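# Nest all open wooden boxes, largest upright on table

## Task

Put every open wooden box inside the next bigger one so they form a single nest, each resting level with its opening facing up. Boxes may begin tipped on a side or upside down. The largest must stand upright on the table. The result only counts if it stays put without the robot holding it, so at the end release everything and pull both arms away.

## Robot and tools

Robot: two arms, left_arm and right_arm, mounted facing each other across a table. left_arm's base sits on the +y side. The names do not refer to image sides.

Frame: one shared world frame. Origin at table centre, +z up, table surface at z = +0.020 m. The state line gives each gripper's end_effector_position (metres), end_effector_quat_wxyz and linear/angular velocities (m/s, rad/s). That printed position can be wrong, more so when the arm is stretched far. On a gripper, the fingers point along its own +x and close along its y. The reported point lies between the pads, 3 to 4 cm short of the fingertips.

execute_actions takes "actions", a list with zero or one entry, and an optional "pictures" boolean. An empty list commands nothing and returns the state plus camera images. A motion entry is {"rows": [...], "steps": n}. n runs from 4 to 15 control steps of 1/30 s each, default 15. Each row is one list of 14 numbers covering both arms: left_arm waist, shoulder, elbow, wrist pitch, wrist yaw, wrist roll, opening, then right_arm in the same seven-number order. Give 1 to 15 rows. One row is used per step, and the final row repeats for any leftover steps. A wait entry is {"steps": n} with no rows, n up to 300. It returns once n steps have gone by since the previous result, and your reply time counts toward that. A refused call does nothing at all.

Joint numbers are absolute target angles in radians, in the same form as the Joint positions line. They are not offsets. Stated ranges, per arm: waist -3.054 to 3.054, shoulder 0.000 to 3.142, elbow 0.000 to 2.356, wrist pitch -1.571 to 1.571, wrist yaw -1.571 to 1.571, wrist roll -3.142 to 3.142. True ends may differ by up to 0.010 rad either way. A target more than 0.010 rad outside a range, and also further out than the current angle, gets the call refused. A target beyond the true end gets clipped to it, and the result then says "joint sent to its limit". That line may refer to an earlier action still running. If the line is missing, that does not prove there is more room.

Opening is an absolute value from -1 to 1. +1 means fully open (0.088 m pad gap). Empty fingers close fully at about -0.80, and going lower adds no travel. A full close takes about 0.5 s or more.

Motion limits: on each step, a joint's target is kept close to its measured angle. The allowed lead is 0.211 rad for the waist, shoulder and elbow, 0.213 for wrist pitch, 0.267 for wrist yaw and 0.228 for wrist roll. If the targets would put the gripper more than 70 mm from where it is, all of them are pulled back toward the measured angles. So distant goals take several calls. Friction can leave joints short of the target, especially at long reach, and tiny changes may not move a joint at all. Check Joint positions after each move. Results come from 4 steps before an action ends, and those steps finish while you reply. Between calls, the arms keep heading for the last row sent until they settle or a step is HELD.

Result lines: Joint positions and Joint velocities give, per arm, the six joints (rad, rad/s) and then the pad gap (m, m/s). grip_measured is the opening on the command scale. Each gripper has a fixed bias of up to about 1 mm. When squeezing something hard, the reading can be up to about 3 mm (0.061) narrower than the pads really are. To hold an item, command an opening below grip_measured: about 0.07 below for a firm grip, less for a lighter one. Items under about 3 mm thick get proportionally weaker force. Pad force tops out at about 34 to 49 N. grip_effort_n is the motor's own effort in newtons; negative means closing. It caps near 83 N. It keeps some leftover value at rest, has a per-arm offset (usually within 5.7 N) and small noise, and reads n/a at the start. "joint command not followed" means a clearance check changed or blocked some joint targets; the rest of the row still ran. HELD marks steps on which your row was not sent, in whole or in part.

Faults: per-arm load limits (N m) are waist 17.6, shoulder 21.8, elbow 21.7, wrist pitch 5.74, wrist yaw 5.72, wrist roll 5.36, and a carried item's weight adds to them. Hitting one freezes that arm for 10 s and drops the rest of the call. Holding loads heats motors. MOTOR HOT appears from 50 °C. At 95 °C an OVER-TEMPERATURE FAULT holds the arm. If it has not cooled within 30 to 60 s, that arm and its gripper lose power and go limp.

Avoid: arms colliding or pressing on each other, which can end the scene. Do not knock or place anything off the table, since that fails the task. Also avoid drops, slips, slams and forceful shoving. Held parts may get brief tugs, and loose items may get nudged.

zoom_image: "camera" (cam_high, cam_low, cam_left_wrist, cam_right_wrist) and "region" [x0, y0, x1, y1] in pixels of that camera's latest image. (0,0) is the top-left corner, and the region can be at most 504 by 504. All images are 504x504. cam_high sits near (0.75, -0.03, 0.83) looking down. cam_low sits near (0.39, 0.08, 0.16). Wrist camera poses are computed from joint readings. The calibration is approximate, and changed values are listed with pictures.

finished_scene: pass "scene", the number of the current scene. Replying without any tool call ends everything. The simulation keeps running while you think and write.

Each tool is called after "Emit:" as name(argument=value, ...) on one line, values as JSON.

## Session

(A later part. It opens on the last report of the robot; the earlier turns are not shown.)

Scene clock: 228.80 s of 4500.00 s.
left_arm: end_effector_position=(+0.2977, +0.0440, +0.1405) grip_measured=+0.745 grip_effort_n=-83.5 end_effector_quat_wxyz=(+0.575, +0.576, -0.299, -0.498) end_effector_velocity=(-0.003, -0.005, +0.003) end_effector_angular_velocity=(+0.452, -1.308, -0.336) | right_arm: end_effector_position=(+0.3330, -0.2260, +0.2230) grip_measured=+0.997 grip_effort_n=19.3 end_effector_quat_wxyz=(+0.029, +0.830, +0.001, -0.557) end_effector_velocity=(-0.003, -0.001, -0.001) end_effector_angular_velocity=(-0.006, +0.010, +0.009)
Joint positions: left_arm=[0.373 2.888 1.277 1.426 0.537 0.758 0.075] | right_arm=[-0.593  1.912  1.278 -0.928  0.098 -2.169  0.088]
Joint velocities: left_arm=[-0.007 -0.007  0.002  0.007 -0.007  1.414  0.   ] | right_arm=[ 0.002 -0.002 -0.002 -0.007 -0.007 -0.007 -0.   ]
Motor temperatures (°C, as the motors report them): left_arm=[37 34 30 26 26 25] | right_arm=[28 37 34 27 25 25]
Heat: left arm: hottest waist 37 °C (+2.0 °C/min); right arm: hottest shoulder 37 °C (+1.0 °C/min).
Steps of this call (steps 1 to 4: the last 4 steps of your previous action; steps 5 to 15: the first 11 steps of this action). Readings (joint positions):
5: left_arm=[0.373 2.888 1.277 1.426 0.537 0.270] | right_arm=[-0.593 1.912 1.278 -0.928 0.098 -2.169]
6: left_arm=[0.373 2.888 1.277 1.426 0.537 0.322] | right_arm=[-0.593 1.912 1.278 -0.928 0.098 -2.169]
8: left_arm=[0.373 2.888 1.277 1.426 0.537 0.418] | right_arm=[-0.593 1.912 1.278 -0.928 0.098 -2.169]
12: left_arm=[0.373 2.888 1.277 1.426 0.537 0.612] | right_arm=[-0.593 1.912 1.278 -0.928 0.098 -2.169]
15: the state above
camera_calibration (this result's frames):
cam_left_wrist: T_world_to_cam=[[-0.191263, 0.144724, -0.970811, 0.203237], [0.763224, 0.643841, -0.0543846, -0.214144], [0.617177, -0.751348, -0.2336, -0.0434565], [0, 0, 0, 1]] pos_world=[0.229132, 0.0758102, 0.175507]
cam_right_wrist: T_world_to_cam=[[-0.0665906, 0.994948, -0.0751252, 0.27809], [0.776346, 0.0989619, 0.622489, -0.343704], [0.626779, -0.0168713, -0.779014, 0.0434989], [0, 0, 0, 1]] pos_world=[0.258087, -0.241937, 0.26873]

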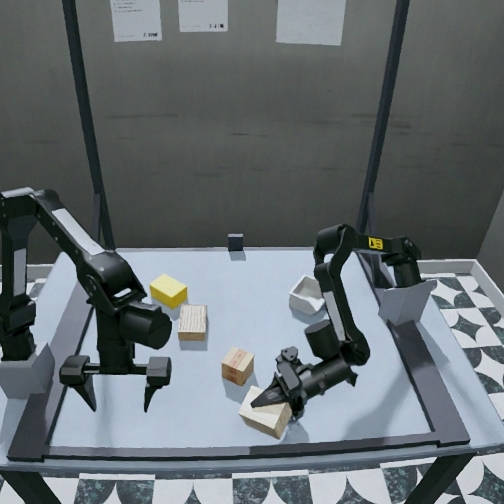

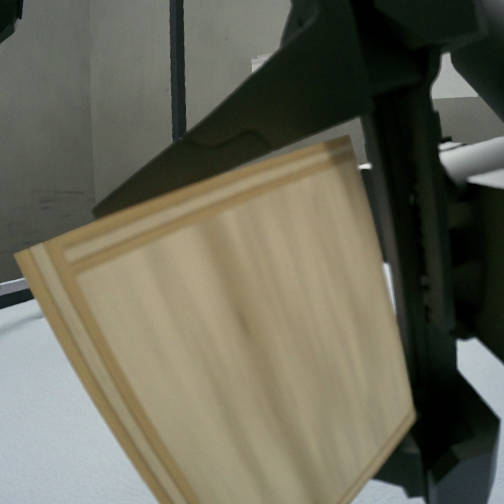

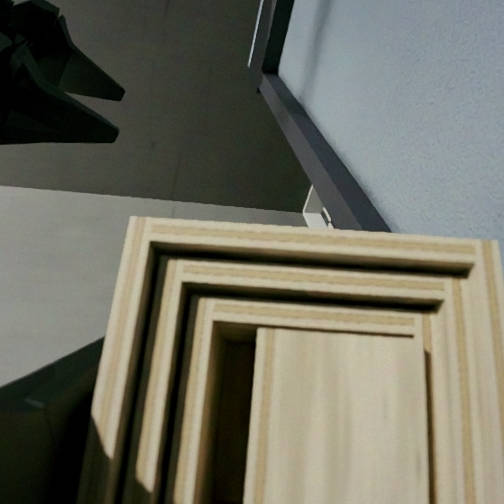

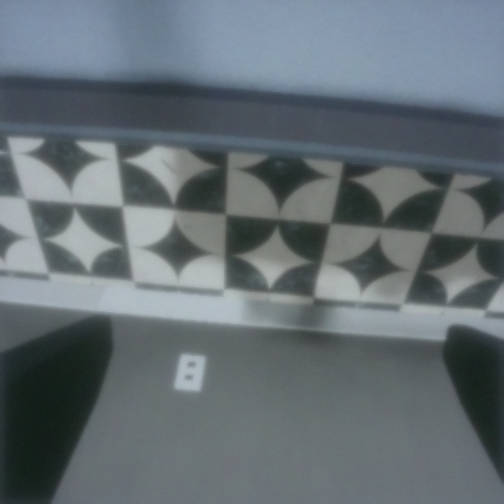

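Emit:
execute_actions(actions=[{"rows":[[0.381,2.89,1.28,1.43,0.535,1.6,0.55,-0.593,1.912,1.278,-0.928,0.098,-2.169,1]],"steps":15}], pictures=true)

Emit:
execute_actions(actions=[{"rows":[[0.381,2.89,1.28,1.43,0.535,2.0,0.55,-0.593,1.912,1.278,-0.928,0.098,-2.169,1]],"steps":15}], pictures=true)

Scene clock: 229.30 s of 4500.00 s.
left_arm: end_effector_position=(+0.2977, +0.0440, +0.1404) grip_measured=+0.745 grip_effort_n=-83.5 end_effector_quat_wxyz=(+0.337, +0.741, -0.454, -0.362) end_effector_velocity=(+0.002, +0.001, +0.001) end_effector_angular_velocity=(+0.306, -0.866, -0.206) | right_arm: end_effector_position=(+0.3330, -0.2260, +0.2230) grip_measured=+0.997 grip_effort_n=19.3 end_effector_quat_wxyz=(+0.029, +0.830, +0.001, -0.557) end_effector_velocity=(-0.003, -0.002, -0.002) end_effector_angular_velocity=(+0.004, +0.025, -0.008)
Joint positions: left_arm=[0.373 2.888 1.277 1.426 0.537 1.475 0.075] | right_arm=[-0.593  1.912  1.278 -0.928  0.098 -2.169  0.088]
Joint velocities: left_arm=[ 0.002 -0.002 -0.002 -0.007 -0.007  0.945 -0.   ] | right_arm=[-0.002 -0.002 -0.007 -0.007 -0.022  0.007 -0.   ]
Motor temperatures (°C, as the motors report them): left_arm=[37 34 30 26 26 25] | right_arm=[28 37 34 27 25 25]
Heat: left arm: hottest waist 37 °C (+2.0 °C/min); right arm: hottest shoulder 37 °C (+1.0 °C/min).
Steps of this call (steps 1 to 4: the last 4 steps of your previous action; steps 5 to 15: the first 11 steps of this action). Readings (joint positions):
5: left_arm=[0.373 2.888 1.277 1.426 0.537 1.001] | right_arm=[-0.593 1.912 1.278 -0.928 0.098 -2.169]
6: left_arm=[0.373 2.888 1.277 1.426 0.537 1.049] | right_arm=[-0.593 1.912 1.278 -0.928 0.098 -2.169]
8: left_arm=[0.373 2.888 1.277 1.426 0.537 1.146] | right_arm=[-0.593 1.912 1.278 -0.928 0.098 -2.169]
12: left_arm=[0.373 2.888 1.277 1.426 0.537 1.340] | right_arm=[-0.593 1.912 1.278 -0.928 0.098 -2.169]
15: the state above
camera_calibration (this result's frames):
cam_left_wrist: T_world_to_cam=[[0.464915, 0.33911, -0.817838, -0.0221789], [0.679313, 0.455778, 0.575153, -0.269268], [0.567792, -0.822965, -0.0184637, -0.0558046], [0, 0, 0, 1]] pos_world=[0.224914, 0.084322, 0.135701]
cam_right_wrist: T_world_to_cam=[[-0.0665906, 0.994948, -0.0751252, 0.27809], [0.776346, 0.0989619, 0.622489, -0.343704], [0.626779, -0.0168713, -0.779014, 0.0434989], [0, 0, 0, 1]] pos_world=[0.258087, -0.241937, 0.26873]

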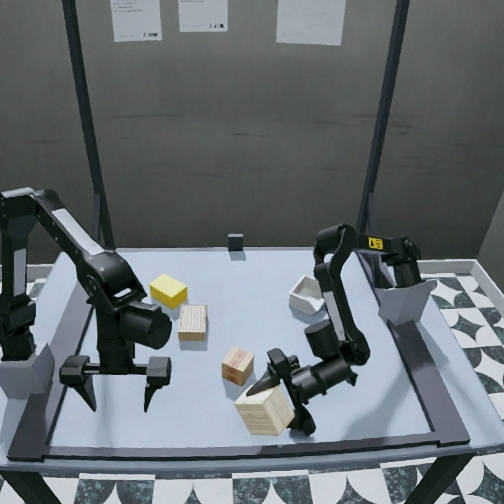

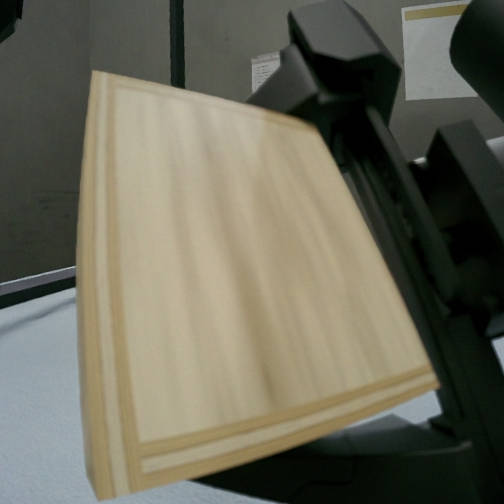

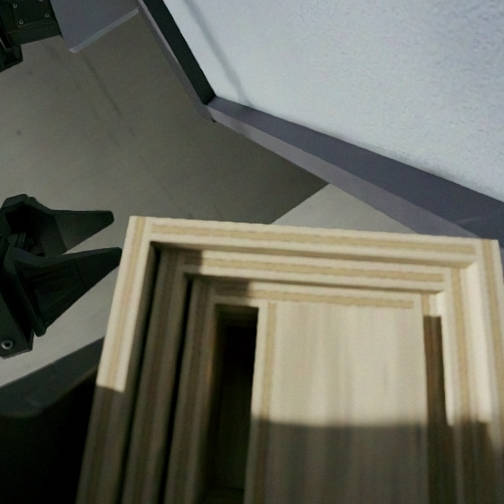

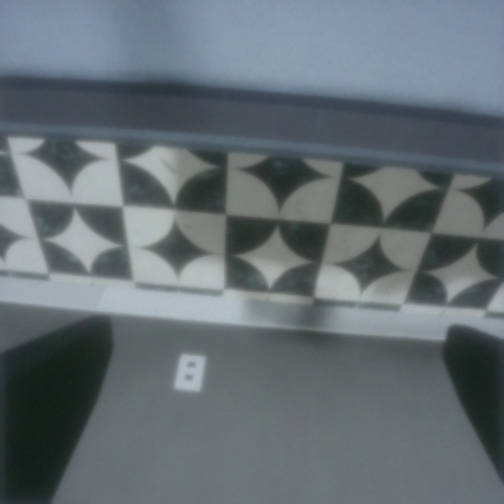

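Scene clock: 229.80 s of 4500.00 s.
left_arm: end_effector_position=(+0.2977, +0.0440, +0.1404) grip_measured=+0.745 grip_effort_n=-83.5 end_effector_quat_wxyz=(+0.151, +0.800, -0.527, -0.244) end_effector_velocity=(-0.002, -0.002, +0.003) end_effector_angular_velocity=(+0.099, -0.312, -0.080) | right_arm: end_effector_position=(+0.3330, -0.2260, +0.2230) grip_measured=+0.997 grip_effort_n=19.3 end_effector_quat_wxyz=(+0.029, +0.830, +0.001, -0.557) end_effector_velocity=(-0.002, +0.002, -0.001) end_effector_angular_velocity=(+0.009, +0.016, +0.024)
Joint positions: left_arm=[0.373 2.888 1.277 1.425 0.537 1.955 0.075] | right_arm=[-0.593  1.912  1.278 -0.928  0.098 -2.169  0.088]
Joint velocities: left_arm=[-0.002 -0.007 -0.002  0.007 -0.007  0.33  -0.   ] | right_arm=[-0.002 -0.002 -0.002  0.007 -0.022 -0.022 -0.   ]
Motor temperatures (°C, as the motors report them): left_arm=[37 35 30 26 26 25] | right_arm=[28 37 34 27 25 25]
Heat: left arm: hottest waist 37 °C (+2.0 °C/min); right arm: hottest shoulder 37 °C (+1.0 °C/min).
Steps of this call (steps 1 to 4: the last 4 steps of your previous action; steps 5 to 15: the first 11 steps of this action). Readings (joint positions):
5: left_arm=[0.373 2.888 1.277 1.425 0.537 1.586] | right_arm=[-0.593 1.912 1.278 -0.928 0.098 -2.169]
6: left_arm=[0.373 2.888 1.277 1.425 0.537 1.639] | right_arm=[-0.593 1.912 1.278 -0.928 0.098 -2.169]
8: left_arm=[0.373 2.888 1.277 1.425 0.537 1.735] | right_arm=[-0.593 1.912 1.278 -0.928 0.098 -2.169]
12: left_arm=[0.373 2.888 1.277 1.425 0.537 1.902] | right_arm=[-0.593 1.912 1.278 -0.928 0.098 -2.169]
15: the state above
camera_calibration (this result's frames):
cam_left_wrist: T_world_to_cam=[[0.79564, 0.371432, -0.478534, -0.169778], [0.395497, 0.279852, 0.874794, -0.219093], [0.458846, -0.88528, 0.0757612, -0.0338523], [0, 0, 0, 1]] pos_world=[0.237265, 0.0944058, 0.112982]
cam_right_wrist: T_world_to_cam=[[-0.0665906, 0.994948, -0.0751252, 0.27809], [0.776346, 0.0989619, 0.622489, -0.343704], [0.626779, -0.0168713, -0.779014, 0.0434989], [0, 0, 0, 1]] pos_world=[0.258087, -0.241937, 0.26873]

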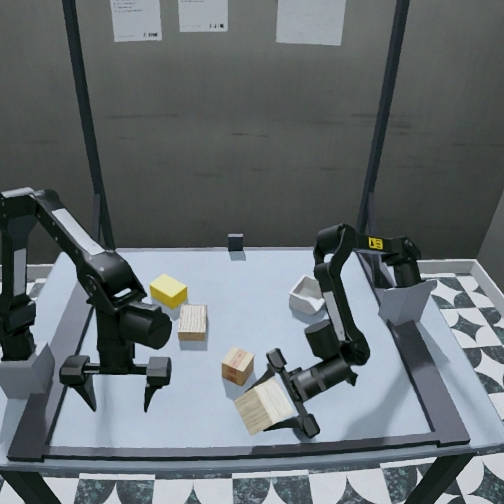

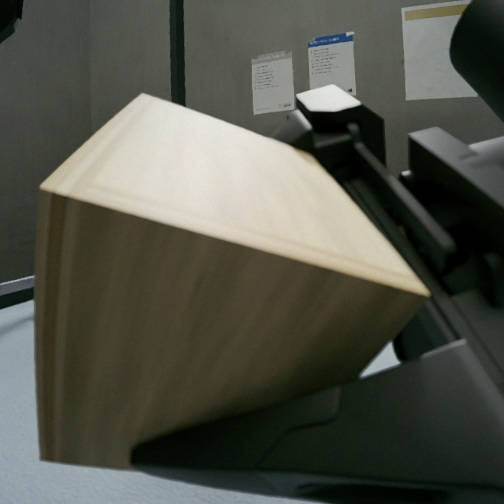

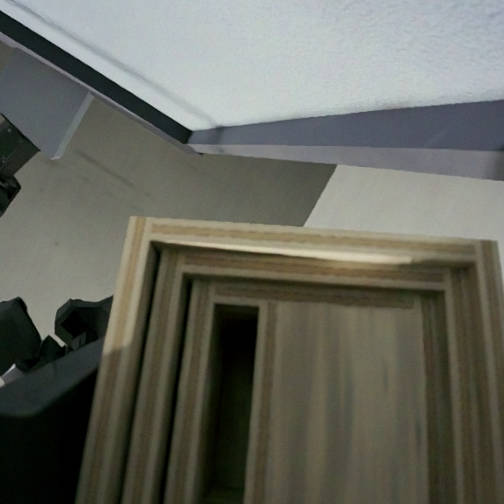

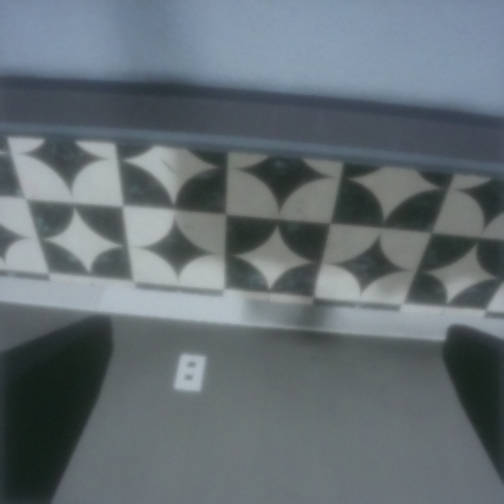

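Continue slowly; D may slide first.

Emit:
execute_actions(actions=[{"rows":[[0.381,2.89,1.28,1.43,0.535,2.2,0.55,-0.593,1.912,1.278,-0.928,0.098,-2.169,1]],"steps":15}], pictures=true)

Emit:
execute_actions(actions=[{"rows":[[0.381,2.89,1.28,1.43,0.535,2.45,0.55,-0.593,1.912,1.278,-0.928,0.098,-2.169,1]],"steps":15}], pictures=true)

Scene clock: 230.30 s of 4500.00 s.
left_arm: end_effector_position=(+0.2977, +0.0440, +0.1404) grip_measured=+0.744 grip_effort_n=-83.5 end_effector_quat_wxyz=(+0.058, +0.812, -0.552, -0.181) end_effector_velocity=(+0.001, -0.000, +0.003) end_effector_angular_velocity=(+0.017, -0.062, -0.006) | right_arm: end_effector_position=(+0.3330, -0.2260, +0.2230) grip_measured=+0.997 grip_effort_n=19.3 end_effector_quat_wxyz=(+0.029, +0.830, +0.001, -0.557) end_effector_velocity=(-0.001, -0.002, -0.000) end_effector_angular_velocity=(-0.004, +0.010, +0.004)
Joint positions: left_arm=[0.373 2.888 1.277 1.425 0.537 2.185 0.075] | right_arm=[-0.593  1.912  1.278 -0.928  0.098 -2.169  0.088]
Joint velocities: left_arm=[ 0.002 -0.007 -0.002 -0.007 -0.007  0.066  0.   ] | right_arm=[-0.002 -0.002 -0.002 -0.007 -0.007 -0.007 -0.   ]
Motor temperatures (°C, as the motors report them): left_arm=[38 35 30 26 26 25] | right_arm=[28 37 34 27 25 25]
Heat: left arm: hottest waist 38 °C (+3.0 °C/min); right arm: hottest shoulder 37 °C (+1.0 °C/min).
Steps of this call (steps 1 to 4: the last 4 steps of your previous action; steps 5 to 15: the first 11 steps of this action). Readings (joint positions):
5: left_arm=[0.373 2.888 1.277 1.425 0.537 2.009] | right_arm=[-0.593 1.912 1.278 -0.928 0.098 -2.169]
6: left_arm=[0.373 2.888 1.277 1.425 0.537 2.057] | right_arm=[-0.593 1.912 1.278 -0.928 0.098 -2.169]
8: left_arm=[0.373 2.888 1.277 1.425 0.537 2.117] | right_arm=[-0.593 1.912 1.278 -0.928 0.098 -2.169]
12: left_arm=[0.373 2.888 1.277 1.425 0.537 2.170] | right_arm=[-0.593 1.912 1.278 -0.928 0.098 -2.169]
15: the state above
camera_calibration (this result's frames):
cam_left_wrist: T_world_to_cam=[[0.894517, 0.354618, -0.272187, -0.227444], [0.214037, 0.194799, 0.957205, -0.172893], [0.392464, -0.914494, 0.0983493, -0.0159736], [0, 0, 0, 1]] pos_world=[0.246727, 0.0997274, 0.105157]
cam_right_wrist: T_world_to_cam=[[-0.0665906, 0.994948, -0.0751252, 0.27809], [0.776346, 0.0989619, 0.622489, -0.343704], [0.626779, -0.0168713, -0.779014, 0.0434989], [0, 0, 0, 1]] pos_world=[0.258087, -0.241937, 0.26873]

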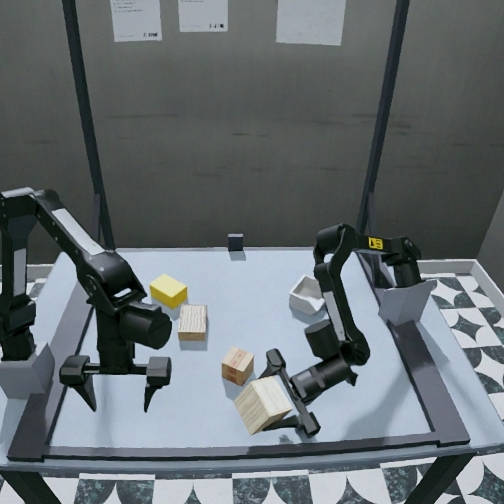

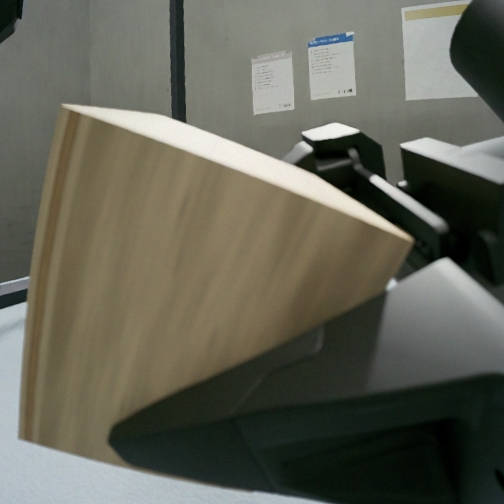

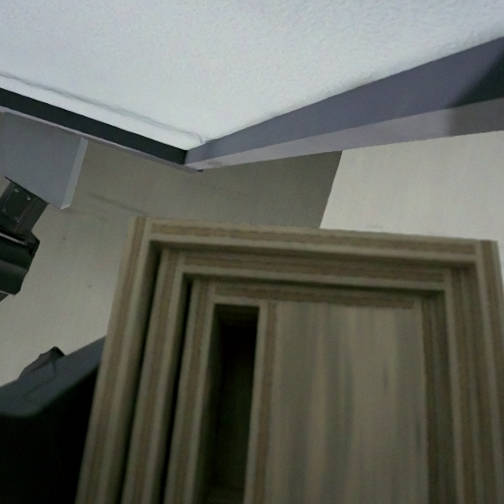

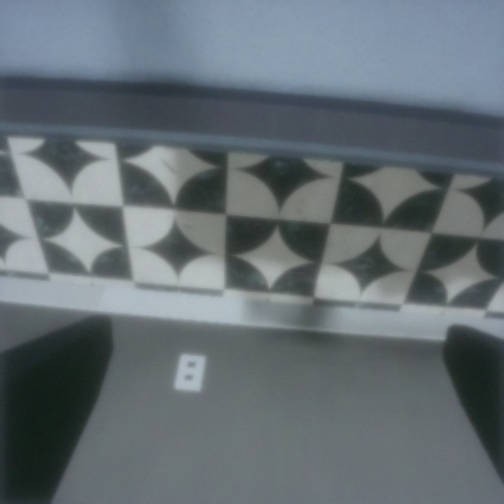

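Scene clock: 230.80 s of 4500.00 s.
left_arm: end_effector_position=(+0.2977, +0.0440, +0.1403) grip_measured=+0.744 grip_effort_n=-83.5 end_effector_quat_wxyz=(-0.042, +0.813, -0.570, -0.112) end_effector_velocity=(+0.000, -0.000, -0.003) end_effector_angular_velocity=(+0.045, -0.074, -0.019) | right_arm: end_effector_position=(+0.3330, -0.2260, +0.2230) grip_measured=+0.997 grip_effort_n=18.8 end_effector_quat_wxyz=(+0.029, +0.830, +0.001, -0.557) end_effector_velocity=(-0.000, -0.002, +0.002) end_effector_angular_velocity=(+0.001, +0.008, +0.000)
Joint positions: left_arm=[0.373 2.888 1.277 1.425 0.537 2.432 0.075] | right_arm=[-0.593  1.912  1.278 -0.928  0.098 -2.169  0.088]
Joint velocities: left_arm=[-0.002 -0.002  0.002 -0.022  0.007  0.095  0.   ] | right_arm=[-0.007 -0.007 -0.002 -0.007 -0.007 -0.007 -0.   ]
Motor temperatures (°C, as the motors report them): left_arm=[38 35 30 26 26 25] | right_arm=[28 37 34 27 25 25]
Heat: left arm: hottest waist 38 °C (+3.0 °C/min); right arm: hottest shoulder 37 °C (+1.0 °C/min).
Steps of this call (steps 1 to 4: the last 4 steps of your previous action; steps 5 to 15: the first 11 steps of this action). Readings (joint positions):
5: left_arm=[0.373 2.888 1.277 1.425 0.537 2.220] | right_arm=[-0.593 1.912 1.278 -0.928 0.098 -2.169]
6: left_arm=[0.373 2.888 1.277 1.425 0.537 2.274] | right_arm=[-0.593 1.912 1.278 -0.928 0.098 -2.169]
8: left_arm=[0.373 2.888 1.277 1.425 0.537 2.348] | right_arm=[-0.593 1.912 1.278 -0.928 0.098 -2.169]
12: left_arm=[0.373 2.888 1.277 1.425 0.537 2.413] | right_arm=[-0.593 1.912 1.278 -0.928 0.098 -2.169]
15: the state above
camera_calibration (this result's frames):
cam_left_wrist: T_world_to_cam=[[0.948779, 0.313969, -0.0352359, -0.275031], [0.000631058, 0.109644, 0.993971, -0.110733], [0.31594, -0.943081, 0.103829, 0.00730982], [0, 0, 0, 1]] pos_world=[0.258704, 0.105386, 0.0996159]
cam_right_wrist: T_world_to_cam=[[-0.0665906, 0.994948, -0.0751252, 0.27809], [0.776346, 0.0989619, 0.622489, -0.343704], [0.626779, -0.0168713, -0.779014, 0.0434989], [0, 0, 0, 1]] pos_world=[0.258087, -0.241937, 0.26873]

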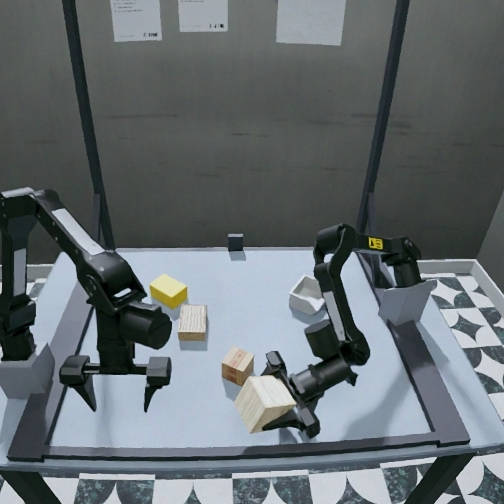

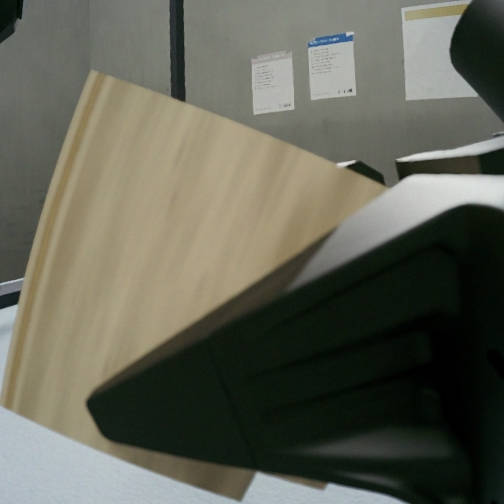

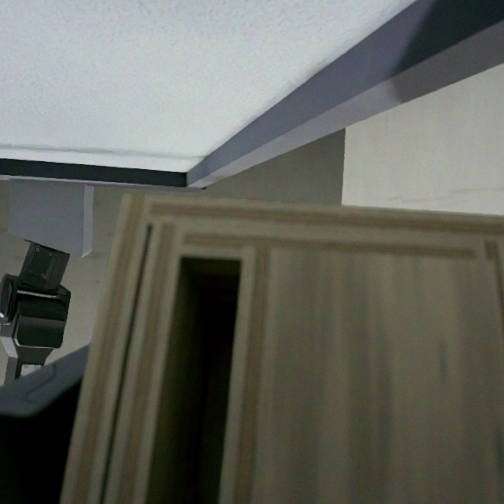

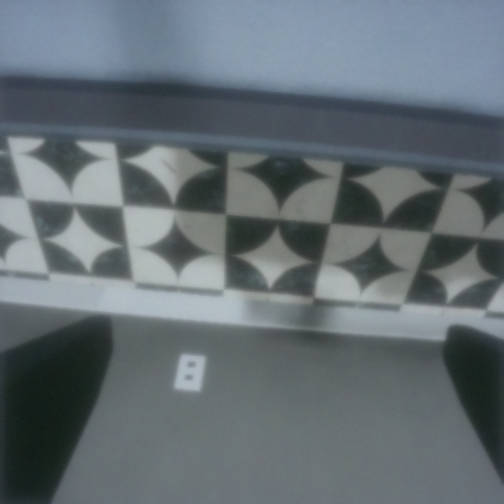

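Emit:
execute_actions(actions=[{"steps":15}], pictures=true)

Scene clock: 231.30 s of 4500.00 s.
left_arm: end_effector_position=(+0.2976, +0.0440, +0.1403) grip_measured=+0.744 grip_effort_n=-83.5 end_effector_quat_wxyz=(-0.048, +0.812, -0.571, -0.108) end_effector_velocity=(+0.002, +0.001, -0.003) end_effector_angular_velocity=(+0.007, +0.017, +0.019) | right_arm: end_effector_position=(+0.3330, -0.2260, +0.2230) grip_measured=+0.997 grip_effort_n=19.3 end_effector_quat_wxyz=(+0.029, +0.830, +0.001, -0.557) end_effector_velocity=(-0.003, -0.001, -0.003) end_effector_angular_velocity=(-0.001, +0.025, +0.005)
Joint positions: left_arm=[0.373 2.888 1.277 1.425 0.538 2.447 0.075] | right_arm=[-0.593  1.912  1.278 -0.928  0.098 -2.169  0.088]
Joint velocities: left_arm=[-0.002 -0.002 -0.002 -0.022 -0.007 -0.007 -0.   ] | right_arm=[-0.002  0.002 -0.002 -0.007 -0.022 -0.007  0.   ]
Motor temperatures (°C, as the motors report them): left_arm=[38 35 30 26 26 25] | right_arm=[28 37 34 27 25 25]
Heat: left arm: hottest waist 38 °C (+3.0 °C/min); right arm: hottest shoulder 37 °C (+1.0 °C/min).
Kept back: nothing.
Steps of this call (steps 1 to 4: the last 4 steps of your previous action; steps 5 to 15: the robot went on to your last target). Readings (joint positions):
1: left_arm=[0.373 2.888 1.277 1.425 0.537 2.435] | right_arm=[-0.593 1.912 1.278 -0.928 0.098 -2.169]
2: left_arm=[0.373 2.888 1.277 1.425 0.538 2.438] | right_arm=[-0.593 1.912 1.278 -0.928 0.098 -2.169]
4: left_arm=[0.373 2.888 1.277 1.425 0.538 2.442] | right_arm=[-0.593 1.912 1.278 -0.928 0.098 -2.169]
8: left_arm=[0.373 2.888 1.277 1.425 0.538 2.445] | right_arm=[-0.593 1.912 1.278 -0.928 0.098 -2.169]
15: the state above
camera_calibration (this result's frames):
cam_left_wrist: T_world_to_cam=[[0.950288, 0.310649, -0.0212161, -0.277256], [-0.012055, 0.104792, 0.994421, -0.106773], [0.311139, -0.944731, 0.103327, 0.00889244], [0, 0, 0, 1]] pos_world=[0.259419, 0.105719, 0.0993761]
cam_right_wrist: T_world_to_cam=[[-0.0665906, 0.994948, -0.0751252, 0.27809], [0.776346, 0.0989619, 0.622489, -0.343704], [0.626779, -0.0168713, -0.779014, 0.0434989], [0, 0, 0, 1]] pos_world=[0.258087, -0.241937, 0.26873]

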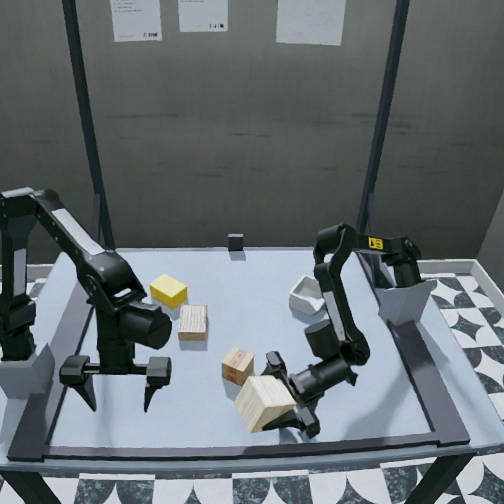

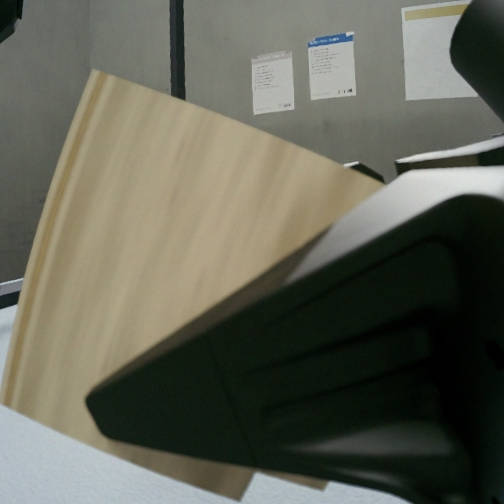

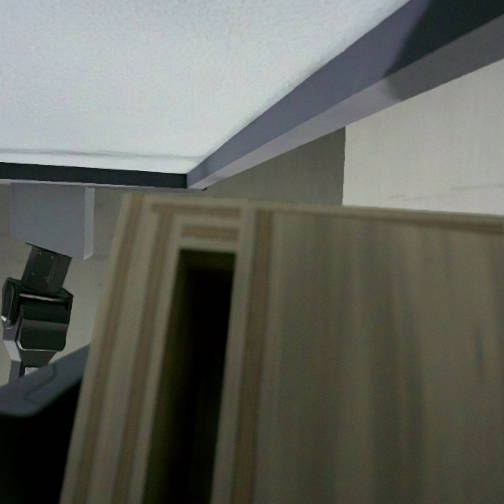

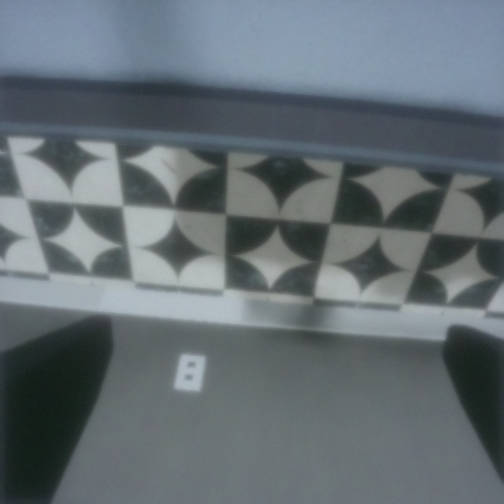

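Emit:
execute_actions(actions=[{"rows":[[0.381,2.89,1.28,1.5,0.535,1.9,0.55,-0.593,1.912,1.278,-0.928,0.098,-2.169,1]],"steps":15}])

Emit:
execute_actions(actions=[{"rows":[[0.381,2.89,1.28,1.56,0.535,1.4,0.55,-0.593,1.912,1.278,-0.928,0.098,-2.169,1]],"steps":15}])

Emit:
execute_actions(actions=[{"rows":[[0.381,2.89,1.28,1.56,0.535,0.95,0.55,-0.593,1.912,1.278,-0.928,0.098,-2.169,1]],"steps":15}])

Emit:
execute_actions(actions=[{"steps":12}], pictures=true)

Scene clock: 232.33 s of 4500.00 s.
left_arm: end_effector_position=(+0.2911, +0.0397, +0.1498) grip_measured=+0.745 grip_effort_n=-83.5 end_effector_quat_wxyz=(+0.139, +0.793, -0.553, -0.216) end_effector_velocity=(-0.007, -0.005, +0.010) end_effector_angular_velocity=(-0.212, +0.535, +0.084) | right_arm: end_effector_position=(+0.3330, -0.2260, +0.2230) grip_measured=+0.997 grip_effort_n=19.3 end_effector_quat_wxyz=(+0.029, +0.830, +0.001, -0.557) end_effector_velocity=(-0.003, -0.005, -0.002) end_effector_angular_velocity=(-0.020, +0.021, -0.001)
Joint positions: left_arm=[0.373 2.888 1.277 1.488 0.538 1.981 0.075] | right_arm=[-0.593  1.912  1.278 -0.928  0.098 -2.169  0.088]
Joint velocities: left_arm=[-0.002 -0.007 -0.002  0.051 -0.007 -0.608  0.   ] | right_arm=[-0.002  0.002 -0.002 -0.022 -0.007 -0.007 -0.   ]
Motor temperatures (°C, as the motors report them): left_arm=[38 35 30 27 26 25] | right_arm=[28 37 34 27 25 25]
Heat: left arm: hottest waist 38 °C (+3.0 °C/min); right arm: hottest shoulder 37 °C (+1.0 °C/min).
Steps of this call (steps 1 to 15: the robot went on to your last target; steps 16 to 20: nothing new was sent; steps 21 to 31: the first 11 steps of this action). Readings (joint positions):
21: left_arm=[0.373 2.888 1.277 1.430 0.538 2.425] | right_arm=[-0.593 1.912 1.278 -0.928 0.098 -2.169]
22: left_arm=[0.373 2.888 1.277 1.446 0.538 2.372] | right_arm=[-0.593 1.912 1.278 -0.928 0.098 -2.169]
24: left_arm=[0.373 2.888 1.277 1.467 0.538 2.275] | right_arm=[-0.593 1.912 1.278 -0.928 0.098 -2.169]
28: left_arm=[0.373 2.888 1.277 1.486 0.538 2.081] | right_arm=[-0.593 1.912 1.278 -0.928 0.098 -2.169]
31: the state above

Scene clock: 232.83 s of 4500.00 s.
left_arm: end_effector_position=(+0.2846, +0.0365, +0.1582) grip_measured=+0.745 grip_effort_n=-83.5 end_effector_quat_wxyz=(+0.331, +0.724, -0.504, -0.335) end_effector_velocity=(-0.008, -0.005, +0.006) end_effector_angular_velocity=(-0.165, +0.465, +0.047) | right_arm: end_effector_position=(+0.3330, -0.2260, +0.2230) grip_measured=+0.997 grip_effort_n=19.8 end_effector_quat_wxyz=(+0.029, +0.830, +0.001, -0.557) end_effector_velocity=(+0.002, +0.005, +0.002) end_effector_angular_velocity=(+0.029, -0.008, -0.001)
Joint positions: left_arm=[0.373 2.889 1.277 1.549 0.538 1.47  0.075] | right_arm=[-0.593  1.912  1.278 -0.928  0.098 -2.169  0.088]
Joint velocities: left_arm=[-0.007 -0.002 -0.002  0.051 -0.007 -0.52  -0.   ] | right_arm=[-0.002 -0.002  0.002  0.022 -0.007  0.007 -0.   ]
Motor temperatures (°C, as the motors report them): left_arm=[38 35 30 27 26 25] | right_arm=[28 37 34 27 25 25]
Heat: left arm: hottest waist 38 °C (+3.0 °C/min); right arm: hottest shoulder 37 °C (+1.0 °C/min).
Steps of this call (steps 1 to 4: the last 4 steps of your previous action; steps 5 to 15: the first 11 steps of this action). Readings (joint positions):
5: left_arm=[0.373 2.888 1.277 1.498 0.538 1.899] | right_arm=[-0.593 1.912 1.278 -0.928 0.098 -2.169]
6: left_arm=[0.373 2.889 1.277 1.512 0.538 1.846] | right_arm=[-0.593 1.912 1.278 -0.928 0.098 -2.169]
8: left_arm=[0.373 2.889 1.277 1.530 0.538 1.749] | right_arm=[-0.593 1.912 1.278 -0.928 0.098 -2.169]
12: left_arm=[0.373 2.889 1.277 1.547 0.538 1.557] | right_arm=[-0.593 1.912 1.278 -0.928 0.098 -2.169]
15: the state above

Scene clock: 233.33 s of 4500.00 s.
left_arm: end_effector_position=(+0.2839, +0.0361, +0.1592) grip_measured=+0.745 grip_effort_n=-83.5 end_effector_quat_wxyz=(+0.489, +0.627, -0.416, -0.442) end_effector_velocity=(-0.001, +0.000, +0.000) end_effector_angular_velocity=(-0.110, +0.381, +0.061) | right_arm: end_effector_position=(+0.3330, -0.2260, +0.2230) grip_measured=+0.997 grip_effort_n=19.3 end_effector_quat_wxyz=(+0.029, +0.830, +0.001, -0.557) end_effector_velocity=(+0.000, -0.003, +0.000) end_effector_angular_velocity=(-0.012, -0.002, +0.001)
Joint positions: left_arm=[0.373 2.889 1.277 1.555 0.538 1.003 0.075] | right_arm=[-0.593  1.912  1.278 -0.928  0.098 -2.169  0.088]
Joint velocities: left_arm=[-0.002 -0.002 -0.007  0.007 -0.007 -0.403  0.   ] | right_arm=[-0.002 -0.002 -0.002 -0.007  0.007 -0.007 -0.   ]
Motor temperatures (°C, as the motors report them): left_arm=[38 35 30 27 26 25] | right_arm=[28 37 34 27 25 25]
Heat: left arm: hottest waist 38 °C (+3.0 °C/min); right arm: hottest shoulder 37 °C (+0.0 °C/min).
Steps of this call (steps 1 to 4: the last 4 steps of your previous action; steps 5 to 15: the first 11 steps of this action). Readings (joint positions):
5: left_arm=[0.373 2.889 1.277 1.554 0.538 1.397] | right_arm=[-0.593 1.912 1.278 -0.928 0.098 -2.169]
6: left_arm=[0.373 2.889 1.277 1.554 0.538 1.343] | right_arm=[-0.593 1.912 1.278 -0.928 0.098 -2.169]
8: left_arm=[0.373 2.889 1.277 1.554 0.538 1.246] | right_arm=[-0.593 1.912 1.278 -0.928 0.098 -2.169]
12: left_arm=[0.373 2.889 1.277 1.555 0.538 1.067] | right_arm=[-0.593 1.912 1.278 -0.928 0.098 -2.169]
15: the state above

Scene clock: 233.73 s of 4500.00 s.
left_arm: end_effector_position=(+0.2839, +0.0361, +0.1592) grip_measured=+0.745 grip_effort_n=-83.5 end_effector_quat_wxyz=(+0.504, +0.615, -0.405, -0.451) end_effector_velocity=(+0.001, -0.001, -0.000) end_effector_angular_velocity=(-0.003, +0.007, +0.006) | right_arm: end_effector_position=(+0.3330, -0.2260, +0.2230) grip_measured=+0.997 grip_effort_n=19.8 end_effector_quat_wxyz=(+0.029, +0.830, +0.001, -0.557) end_effector_velocity=(+0.000, -0.007, +0.000) end_effector_angular_velocity=(-0.028, +0.006, +0.007)
Joint positions: left_arm=[0.373 2.889 1.277 1.555 0.538 0.955 0.075] | right_arm=[-0.593  1.912  1.278 -0.928  0.098 -2.169  0.088]
Joint velocities: left_arm=[-0.002  0.002  0.007 -0.007 -0.007 -0.007 -0.   ] | right_arm=[-0.007 -0.002 -0.002 -0.022  0.007 -0.022 -0.   ]
Motor temperatures (°C, as the motors report them): left_arm=[38 35 30 27 26 25] | right_arm=[28 37 34 27 25 25]
Heat: left arm: hottest waist 38 °C (+3.0 °C/min); right arm: hottest shoulder 37 °C (+0.0 °C/min).
Kept back: nothing.
Steps of this call (steps 1 to 4: the last 4 steps of your previous action; steps 5 to 12: the robot went on to your last target). Readings (joint positions):
1: left_arm=[0.373 2.889 1.277 1.555 0.538 0.991] | right_arm=[-0.593 1.912 1.278 -0.928 0.098 -2.169]
2: left_arm=[0.373 2.889 1.277 1.555 0.538 0.982] | right_arm=[-0.593 1.912 1.278 -0.928 0.098 -2.169]
4: left_arm=[0.373 2.889 1.277 1.555 0.538 0.970] | right_arm=[-0.593 1.912 1.278 -0.928 0.098 -2.169]
8: left_arm=[0.373 2.889 1.277 1.555 0.538 0.959] | right_arm=[-0.593 1.912 1.278 -0.928 0.098 -2.169]
12: the state above
camera_calibration (this result's frames):
cam_left_wrist: T_world_to_cam=[[0.0804947, 0.144466, -0.98623, 0.145177], [0.821499, 0.550742, 0.147724, -0.242825], [0.564499, -0.822078, -0.0743465, -0.0442663], [0, 0, 0, 1]] pos_world=[0.212783, 0.0763706, 0.175758]
cam_right_wrist: T_world_to_cam=[[-0.0665906, 0.994948, -0.0751252, 0.27809], [0.776346, 0.0989619, 0.622489, -0.343704], [0.626779, -0.0168713, -0.779014, 0.0434989], [0, 0, 0, 1]] pos_world=[0.258087, -0.241937, 0.26873]

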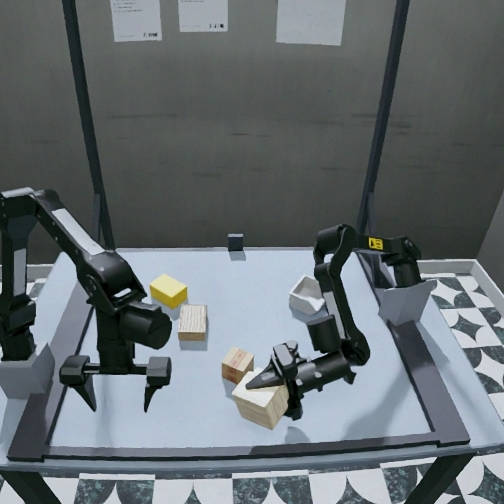

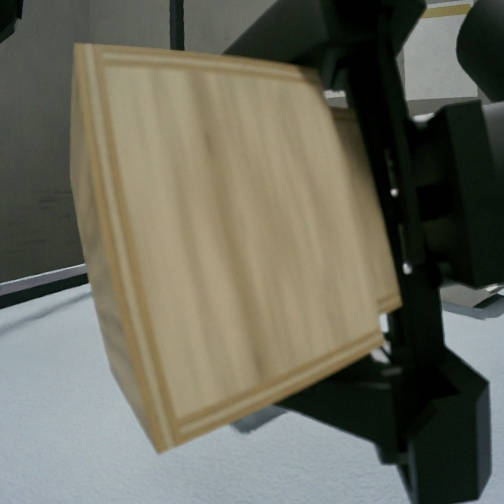

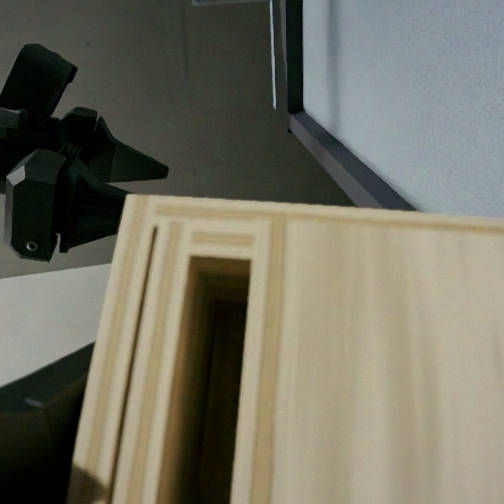

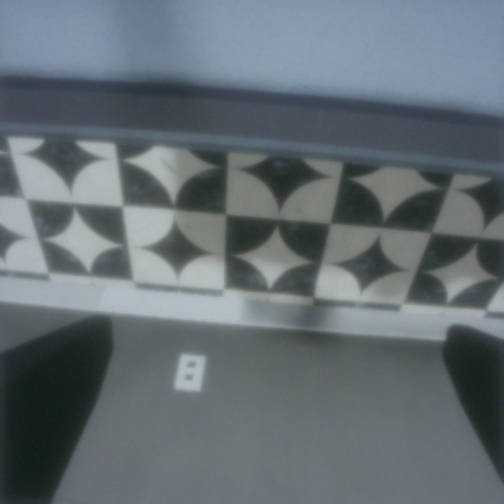

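Emit:
execute_actions(actions=[{"rows":[[0.373,2.97,1.277,1.555,0.538,0.955,0.55,-0.593,1.912,1.278,-0.928,0.098,-2.169,1]],"steps":15}], pictures=true)

Scene clock: 234.80 s of 4500.00 s.
left_arm: end_effector_position=(+0.2964, +0.0575, +0.1221) grip_measured=+0.745 grip_effort_n=-83.5 end_effector_quat_wxyz=(+0.510, +0.624, -0.365, -0.466) end_effector_velocity=(+0.000, +0.000, -0.001) end_effector_angular_velocity=(-0.005, +0.023, +0.013) | right_arm: end_effector_position=(+0.3330, -0.2260, +0.2230) grip_measured=+0.997 grip_effort_n=19.3 end_effector_quat_wxyz=(+0.029, +0.830, +0.001, -0.557) end_effector_velocity=(+0.000, +0.001, +0.000) end_effector_angular_velocity=(+0.008, +0.003, +0.008)
Joint positions: left_arm=[0.365 2.967 1.274 1.549 0.54  0.953 0.075] | right_arm=[-0.593  1.912  1.278 -0.928  0.098 -2.169  0.088]
Joint velocities: left_arm=[-0.002 -0.002 -0.002 -0.007 -0.007 -0.022 -0.   ] | right_arm=[-0.002 -0.002 -0.002  0.007 -0.007 -0.007 -0.   ]
Motor temperatures (°C, as the motors report them): left_arm=[38 35 30 27 26 25] | right_arm=[28 37 34 27 25 25]
Heat: left arm: hottest waist 38 °C (+3.0 °C/min); right arm: hottest shoulder 37 °C (+0.0 °C/min).
Steps of this call (steps 1 to 21: the robot went on to your last target; steps 22 to 32: the first 11 steps of this action). Readings (joint positions):
22: left_arm=[0.373 2.894 1.277 1.556 0.538 0.953] | right_arm=[-0.593 1.912 1.278 -0.928 0.098 -2.169]
23: left_arm=[0.372 2.903 1.278 1.559 0.538 0.953] | right_arm=[-0.593 1.912 1.278 -0.928 0.098 -2.169]
25: left_arm=[0.371 2.922 1.279 1.558 0.538 0.953] | right_arm=[-0.593 1.912 1.278 -0.928 0.098 -2.169]
29: left_arm=[0.366 2.961 1.275 1.549 0.540 0.953] | right_arm=[-0.593 1.912 1.278 -0.928 0.098 -2.169]
32: the state above
camera_calibration (this result's frames):
cam_left_wrist: T_world_to_cam=[[0.0181824, 0.196835, -0.980268, 0.119209], [0.802122, 0.582428, 0.131828, -0.253589], [0.596884, -0.788691, -0.147296, -0.0391319], [0, 0, 0, 1]] pos_world=[0.224599, 0.09337, 0.144523]
cam_right_wrist: T_world_to_cam=[[-0.0665906, 0.994948, -0.0751252, 0.27809], [0.776346, 0.0989619, 0.622489, -0.343704], [0.626779, -0.0168713, -0.779014, 0.0434989], [0, 0, 0, 1]] pos_world=[0.258087, -0.241937, 0.26873]

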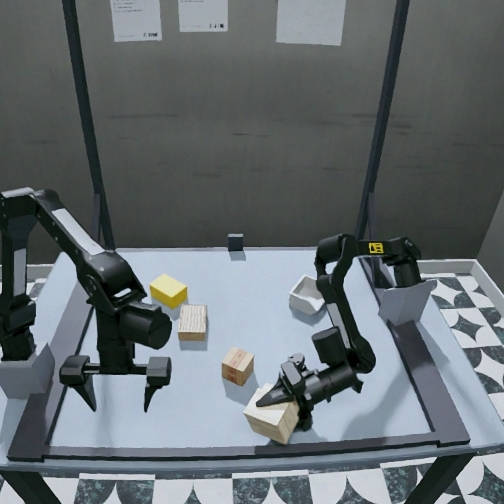

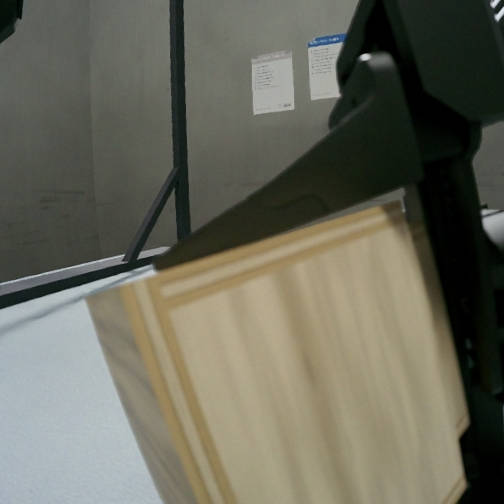

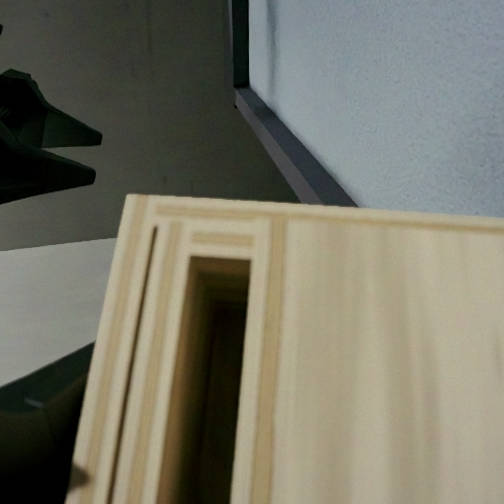

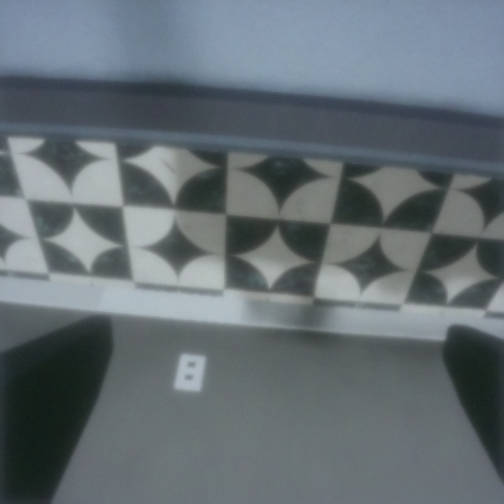

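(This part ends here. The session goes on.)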